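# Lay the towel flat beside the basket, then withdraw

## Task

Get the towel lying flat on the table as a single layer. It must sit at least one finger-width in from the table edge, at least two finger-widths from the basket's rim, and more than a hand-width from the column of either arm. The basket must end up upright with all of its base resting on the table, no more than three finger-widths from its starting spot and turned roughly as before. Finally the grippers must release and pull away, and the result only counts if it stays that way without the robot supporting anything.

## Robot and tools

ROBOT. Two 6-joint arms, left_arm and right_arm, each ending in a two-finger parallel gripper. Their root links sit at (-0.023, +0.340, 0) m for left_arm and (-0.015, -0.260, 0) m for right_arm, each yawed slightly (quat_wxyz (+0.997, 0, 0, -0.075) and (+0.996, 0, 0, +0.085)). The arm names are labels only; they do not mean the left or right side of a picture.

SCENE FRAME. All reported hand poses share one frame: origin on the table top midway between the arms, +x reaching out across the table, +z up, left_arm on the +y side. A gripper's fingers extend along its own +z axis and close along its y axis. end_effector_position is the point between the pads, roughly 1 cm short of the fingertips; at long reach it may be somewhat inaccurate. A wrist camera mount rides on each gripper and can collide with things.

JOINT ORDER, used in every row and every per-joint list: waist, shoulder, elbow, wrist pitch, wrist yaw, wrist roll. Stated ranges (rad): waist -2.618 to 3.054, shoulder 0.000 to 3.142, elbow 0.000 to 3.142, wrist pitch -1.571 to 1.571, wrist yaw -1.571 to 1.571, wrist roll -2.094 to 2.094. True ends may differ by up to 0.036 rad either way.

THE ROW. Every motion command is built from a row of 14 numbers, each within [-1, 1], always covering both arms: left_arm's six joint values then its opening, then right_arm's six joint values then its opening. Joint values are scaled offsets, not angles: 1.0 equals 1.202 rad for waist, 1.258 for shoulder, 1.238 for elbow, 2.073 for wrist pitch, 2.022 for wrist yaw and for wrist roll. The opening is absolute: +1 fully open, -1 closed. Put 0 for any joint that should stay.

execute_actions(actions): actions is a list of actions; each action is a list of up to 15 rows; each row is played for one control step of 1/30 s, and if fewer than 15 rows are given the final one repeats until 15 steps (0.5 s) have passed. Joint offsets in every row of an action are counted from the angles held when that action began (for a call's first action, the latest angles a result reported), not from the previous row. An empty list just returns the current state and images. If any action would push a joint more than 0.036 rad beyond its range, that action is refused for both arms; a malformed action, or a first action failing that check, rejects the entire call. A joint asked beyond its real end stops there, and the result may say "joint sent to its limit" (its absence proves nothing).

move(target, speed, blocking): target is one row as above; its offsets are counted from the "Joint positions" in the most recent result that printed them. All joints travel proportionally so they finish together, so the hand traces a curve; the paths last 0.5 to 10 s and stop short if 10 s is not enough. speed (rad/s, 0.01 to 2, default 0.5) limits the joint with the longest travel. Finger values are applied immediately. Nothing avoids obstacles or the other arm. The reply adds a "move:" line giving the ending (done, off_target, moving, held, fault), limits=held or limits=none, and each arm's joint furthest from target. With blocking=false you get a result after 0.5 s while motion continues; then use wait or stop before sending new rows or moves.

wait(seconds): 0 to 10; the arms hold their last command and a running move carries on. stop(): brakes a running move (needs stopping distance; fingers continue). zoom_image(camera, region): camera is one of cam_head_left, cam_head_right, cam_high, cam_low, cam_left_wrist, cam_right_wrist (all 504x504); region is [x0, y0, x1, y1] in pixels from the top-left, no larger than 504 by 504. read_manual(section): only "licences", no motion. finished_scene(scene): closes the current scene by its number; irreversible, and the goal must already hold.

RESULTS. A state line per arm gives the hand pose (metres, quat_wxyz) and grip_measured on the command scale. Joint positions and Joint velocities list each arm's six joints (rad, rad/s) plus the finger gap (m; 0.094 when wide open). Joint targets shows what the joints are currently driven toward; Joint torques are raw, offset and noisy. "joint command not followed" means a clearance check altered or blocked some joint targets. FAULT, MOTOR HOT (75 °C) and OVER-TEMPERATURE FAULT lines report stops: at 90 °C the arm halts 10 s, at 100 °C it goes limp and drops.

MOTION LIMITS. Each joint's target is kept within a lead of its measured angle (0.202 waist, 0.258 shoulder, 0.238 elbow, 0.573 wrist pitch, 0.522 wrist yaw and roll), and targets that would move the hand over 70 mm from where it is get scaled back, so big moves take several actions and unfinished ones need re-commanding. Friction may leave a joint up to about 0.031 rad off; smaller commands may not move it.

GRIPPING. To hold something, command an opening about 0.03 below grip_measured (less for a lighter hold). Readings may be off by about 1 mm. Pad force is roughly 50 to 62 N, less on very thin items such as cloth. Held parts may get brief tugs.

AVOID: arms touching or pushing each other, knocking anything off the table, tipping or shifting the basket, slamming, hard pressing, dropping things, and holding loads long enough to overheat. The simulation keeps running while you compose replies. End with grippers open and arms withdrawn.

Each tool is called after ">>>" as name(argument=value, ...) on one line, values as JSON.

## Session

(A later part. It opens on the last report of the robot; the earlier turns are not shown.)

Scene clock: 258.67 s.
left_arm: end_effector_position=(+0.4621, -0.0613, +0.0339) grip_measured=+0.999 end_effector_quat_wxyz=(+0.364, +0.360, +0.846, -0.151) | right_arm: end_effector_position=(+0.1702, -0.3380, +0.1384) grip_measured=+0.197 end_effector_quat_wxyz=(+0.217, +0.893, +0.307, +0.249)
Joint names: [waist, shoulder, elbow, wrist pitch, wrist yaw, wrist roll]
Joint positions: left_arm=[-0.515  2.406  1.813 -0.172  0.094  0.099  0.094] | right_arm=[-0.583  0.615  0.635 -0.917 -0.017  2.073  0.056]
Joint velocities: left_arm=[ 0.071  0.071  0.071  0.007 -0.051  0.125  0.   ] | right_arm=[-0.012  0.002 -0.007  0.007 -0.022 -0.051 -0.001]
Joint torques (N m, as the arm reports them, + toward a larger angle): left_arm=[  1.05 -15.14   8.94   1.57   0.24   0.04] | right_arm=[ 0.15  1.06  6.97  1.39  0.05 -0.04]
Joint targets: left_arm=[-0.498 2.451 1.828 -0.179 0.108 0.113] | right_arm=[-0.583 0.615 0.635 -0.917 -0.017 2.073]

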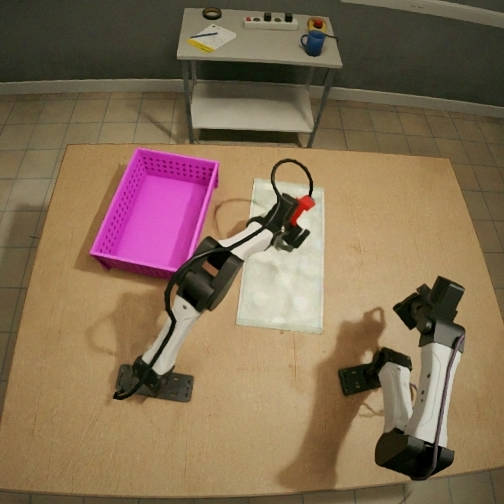

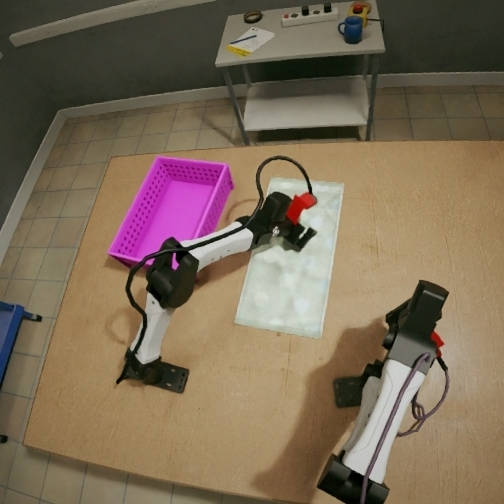

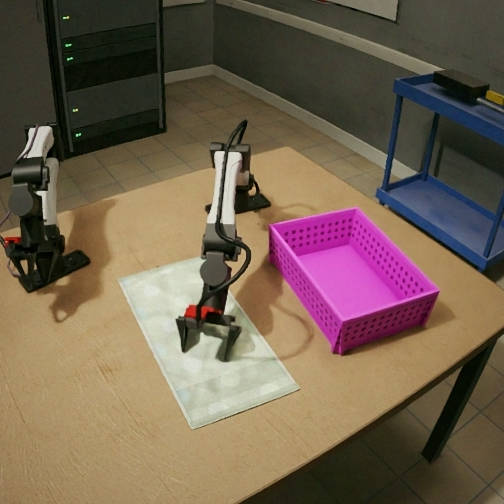

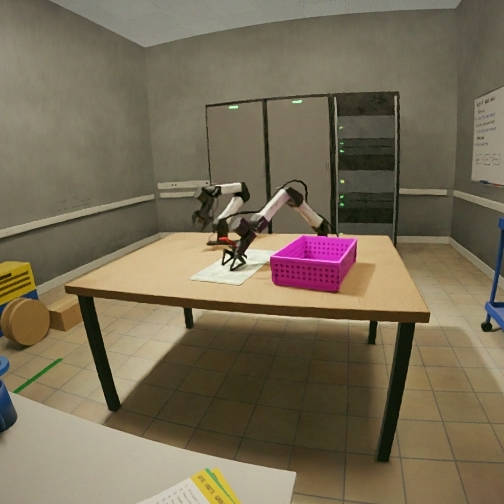

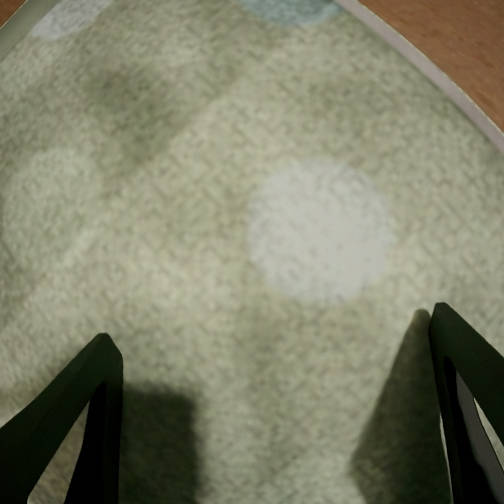

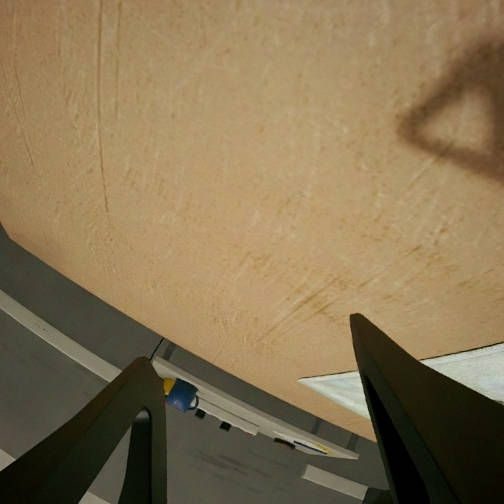

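>>> execute_actions(actions=[[[0.0158,0.0393,0.0232,-0.005,0.0102,0.0078,1,0,0,0,0,0,0,0.2],[0.0176,0.0427,0.0285,-0.005,0.0114,0.0086,1,0,0,0,0,0,0,0.2],[0.0194,0.0460,0.0337,-0.005,0.0126,0.0094,1,0,0,0,0,0,0,0.2],[0.0212,0.0493,0.0390,-0.005,0.0137,0.0102,1,0,0,0,0,0,0,0.2],[0.0230,0.0527,0.0442,-0.005,0.0149,0.0110,1,0,0,0,0,0,0,0.2],[0.0248,0.0560,0.0494,-0.005,0.0161,0.0118,1,0,0,0,0,0,0,0.2],[0.0266,0.0593,0.0547,-0.005,0.0173,0.0126,1,0,0,0,0,0,0,0.2],[0.0284,0.0627,0.0599,-0.005,0.0185,0.0134,1,0,0,0,0,0,0,0.2],[0.0302,0.0660,0.0652,-0.005,0.0197,0.0142,1,0,0,0,0,0,0,0.2],[0.0320,0.0693,0.0704,-0.005,0.0209,0.0150,1,0,0,0,0,0,0,0.2],[0.0338,0.0727,0.0756,-0.005,0.0221,0.0158,1,0,0,0,0,0,0,0.2],[0.0356,0.0760,0.0809,-0.005,0.0232,0.0166,1,0,0,0,0,0,0,0.2],[0.0374,0.0793,0.0861,-0.005,0.0244,0.0174,1,0,0,0,0,0,0,0.2],[0.0392,0.0827,0.0914,-0.005,0.0256,0.0182,1,0,0,0,0,0,0,0.2],[0.0410,0.0860,0.0966,-0.005,0.0268,0.0190,1,0,0,0,0,0,0,0.2]],[[0.0158,0.0393,0.0232,-0.005,0.0102,0.0078,1,0,0,0,0,0,0,0.2],[0.0176,0.0427,0.0285,-0.005,0.0114,0.0086,1,0,0,0,0,0,0,0.2],[0.0194,0.0460,0.0337,-0.005,0.0126,0.0094,1,0,0,0,0,0,0,0.2],[0.0212,0.0493,0.0390,-0.005,0.0137,0.0102,1,0,0,0,0,0,0,0.2],[0.0230,0.0527,0.0442,-0.005,0.0149,0.0110,1,0,0,0,0,0,0,0.2],[0.0248,0.0560,0.0494,-0.005,0.0161,0.0118,1,0,0,0,0,0,0,0.2],[0.0266,0.0593,0.0547,-0.005,0.0173,0.0126,1,0,0,0,0,0,0,0.2]],[[0,0.02,0,0,0,0,1,0,0,0,0,0,0,0.2],[0,0.01,0,0,0,0,1,0,0,0,0,0,0,0.2],[0,0,0,0,0,0,1,0,0,0,0,0,0,0.2],[0,-0.008,0,0,0,0,1,0,0,0,0,0,0,0.2],[0,-0.016,0,0,0,0,1,0,0,0,0,0,0,0.2],[0,-0.022,0,0,0,0,1,0,0,0,0,0,0,0.2],[0,-0.028,0,0,0,0,1,0,0,0,0,0,0,0.2],[0,-0.034,0,0,0,0,1,0,0,0,0,0,0,0.2],[0,-0.04,0,0,0,0,1,0,0,0,0,0,0,0.2],[0,-0.046,0,0,0,0,1,0,0,0,0,0,0,0.2],[0,-0.052,0,0,0,0,1,0,0,0,0,0,0,0.2],[0,-0.058,0,0,0,0,1,0,0,0,0,0,0,0.2],[0,-0.064,0,0,0,0,1,0,0,0,0,0,0,0.2]]])

Scene clock: 261.90 s.
left_arm: end_effector_position=(+0.5062, -0.0597, +0.0795) grip_measured=+0.999 end_effector_quat_wxyz=(+0.420, +0.357, +0.817, -0.170) | right_arm: end_effector_position=(+0.1702, -0.3380, +0.1384) grip_measured=+0.197 end_effector_quat_wxyz=(+0.217, +0.893, +0.307, +0.249)
Joint names: [waist, shoulder, elbow, wrist pitch, wrist yaw, wrist roll]
Joint positions: left_arm=[-0.457  2.44   1.964 -0.164  0.152  0.141  0.094] | right_arm=[-0.583  0.615  0.635 -0.917 -0.017  2.073  0.056]
Joint velocities: left_arm=[ 0.002 -0.256 -0.017  0.007  0.007  0.051  0.001] | right_arm=[-0.007 -0.007 -0.002 -0.051 -0.051 -0.037 -0.002]
Joint torques (N m, as the arm reports them, + toward a larger angle): left_arm=[ -0.19 -19.57   8.44   1.8    0.2   -0.03] | right_arm=[ 0.18  1.07  6.98  1.4   0.06 -0.04]
Joint targets: left_arm=[-0.457 2.427 1.964 -0.165 0.152 0.141] | right_arm=[-0.583 0.615 0.635 -0.917 -0.017 2.073]

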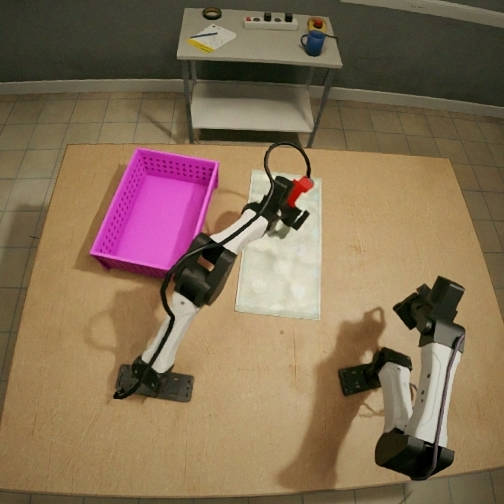

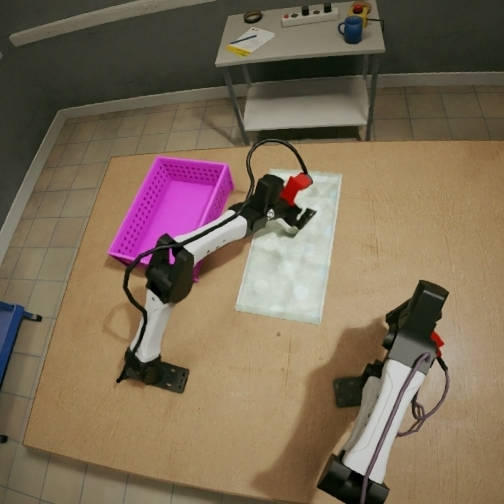

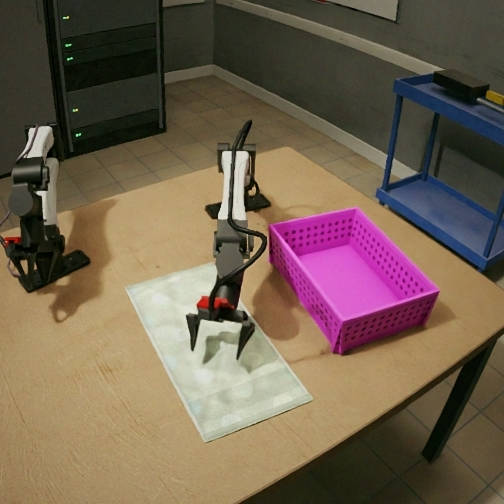

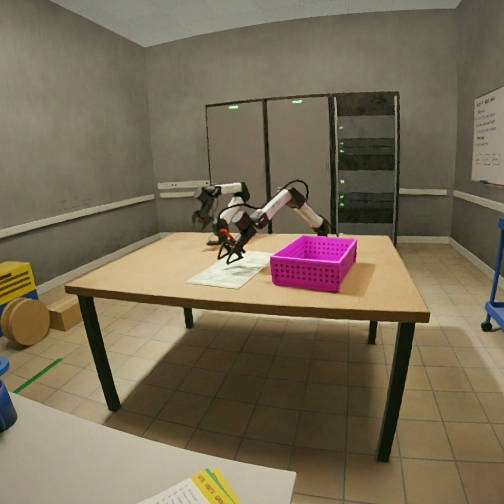

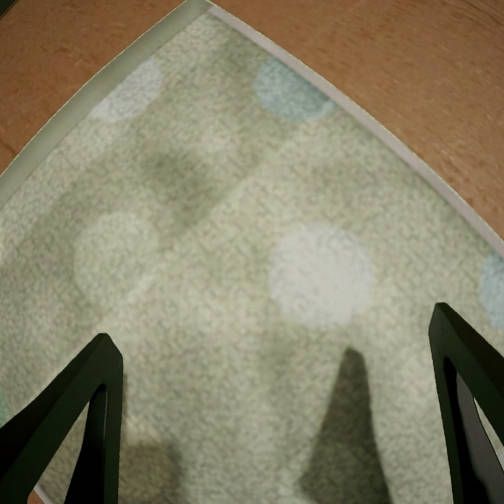

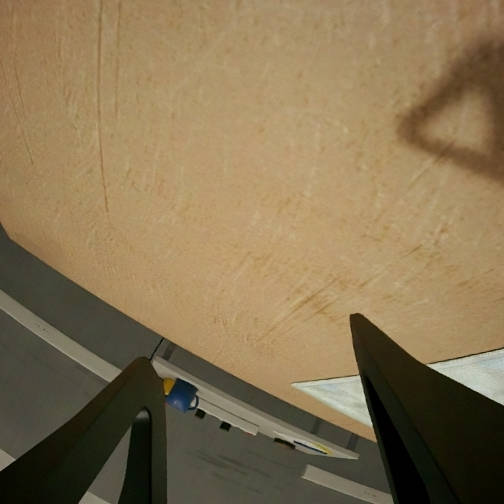

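>>> move(target=[-0.12,-0.99,-0.78,-0.5,-0.075,-0.07,1,0,0,0,0,0,0,0.2], speed=0.8)

Scene clock: 264.97 s.
left_arm: end_effector_position=(+0.1442, +0.1840, +0.1335) grip_measured=+0.999 end_effector_quat_wxyz=(+0.095, +0.365, +0.925, -0.042) | right_arm: end_effector_position=(+0.1702, -0.3380, +0.1384) grip_measured=+0.197 end_effector_quat_wxyz=(+0.217, +0.893, +0.307, +0.249)
Joint names: [waist, shoulder, elbow, wrist pitch, wrist yaw, wrist roll]
Joint positions: left_arm=[-0.591  1.207  1.022 -1.178  0.012  0.009  0.094] | right_arm=[-0.583  0.615  0.635 -0.917 -0.017  2.073  0.056]
Joint velocities: left_arm=[-0.012 -0.007 -0.022  0.022  0.066  0.007 -0.   ] | right_arm=[ 0.007 -0.007 -0.002  0.051  0.007 -0.007  0.001]
Joint torques (N m, as the arm reports them, + toward a larger angle): left_arm=[-1.02 -5.94  5.69  0.51  0.04 -0.14] | right_arm=[ 0.17  1.06  6.96  1.39  0.05 -0.04]
Joint targets: left_arm=[-0.601 1.194 0.998 -1.200 0.001 -0.001] | right_arm=[-0.583 0.615 0.635 -0.917 -0.017 2.073]
move: off_target (left_arm); limits=none; left_arm: farthest joint: the elbow, 0.023 radians from its target (0.966 radians at the start); right_arm: farthest joint: the waist, 0.000 radians from its target (0.000 radians at the start)

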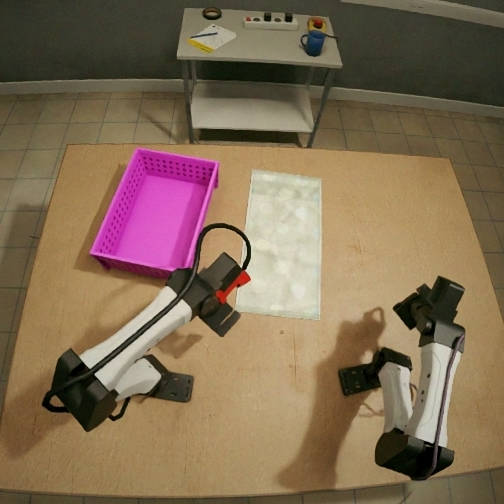

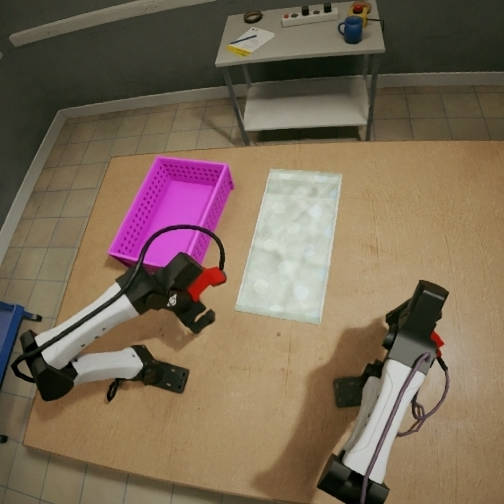

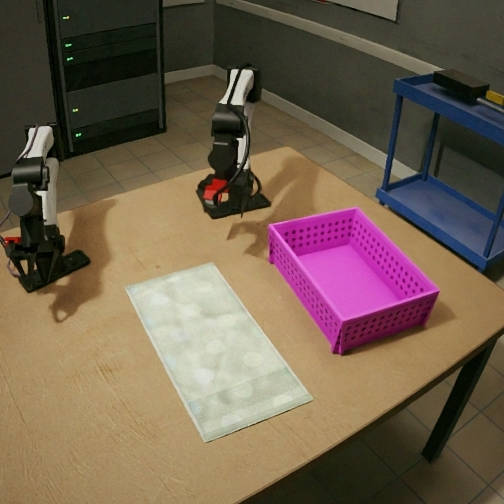

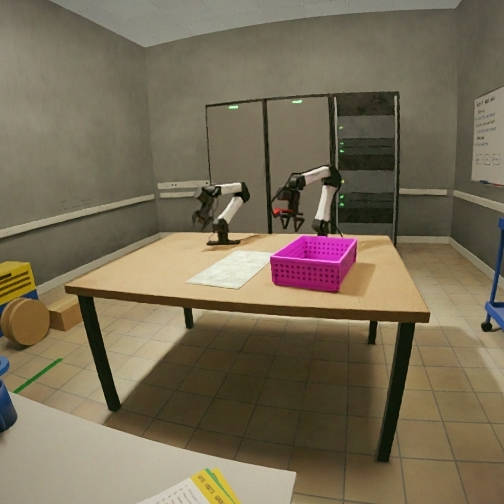

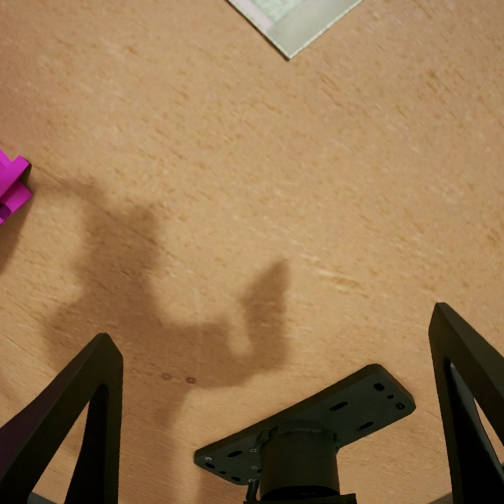

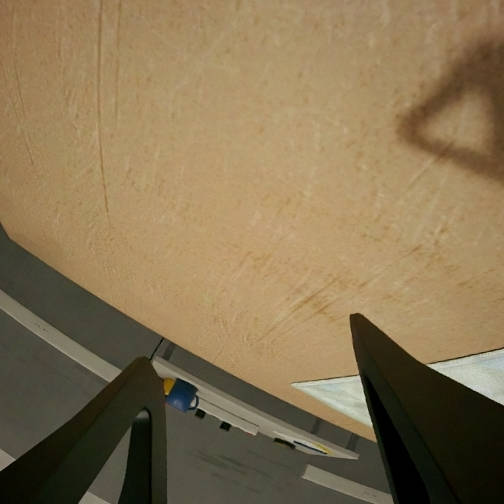

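>>> zoom_image(camera="cam_high", region=[100, 240, 340, 460])

Region (100, 240, 340, 460) of cam_high's 504x504 image, scaled by 2.100, with more detail than that image has; it fills the top 462 rows of this view, and the rest is white.

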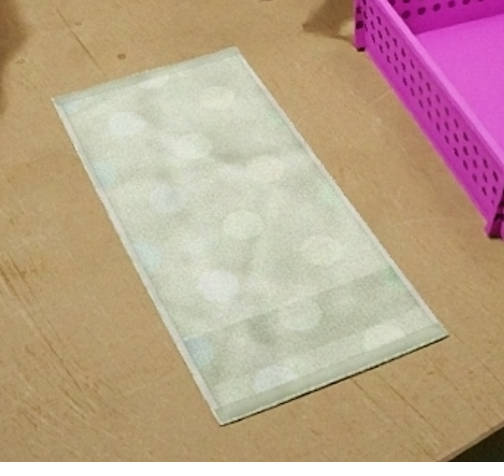

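The towel is flat, and the band near the far end is only texture in the pattern.

>>> finished_scene(scene=1)

The scene is finished: the task was done.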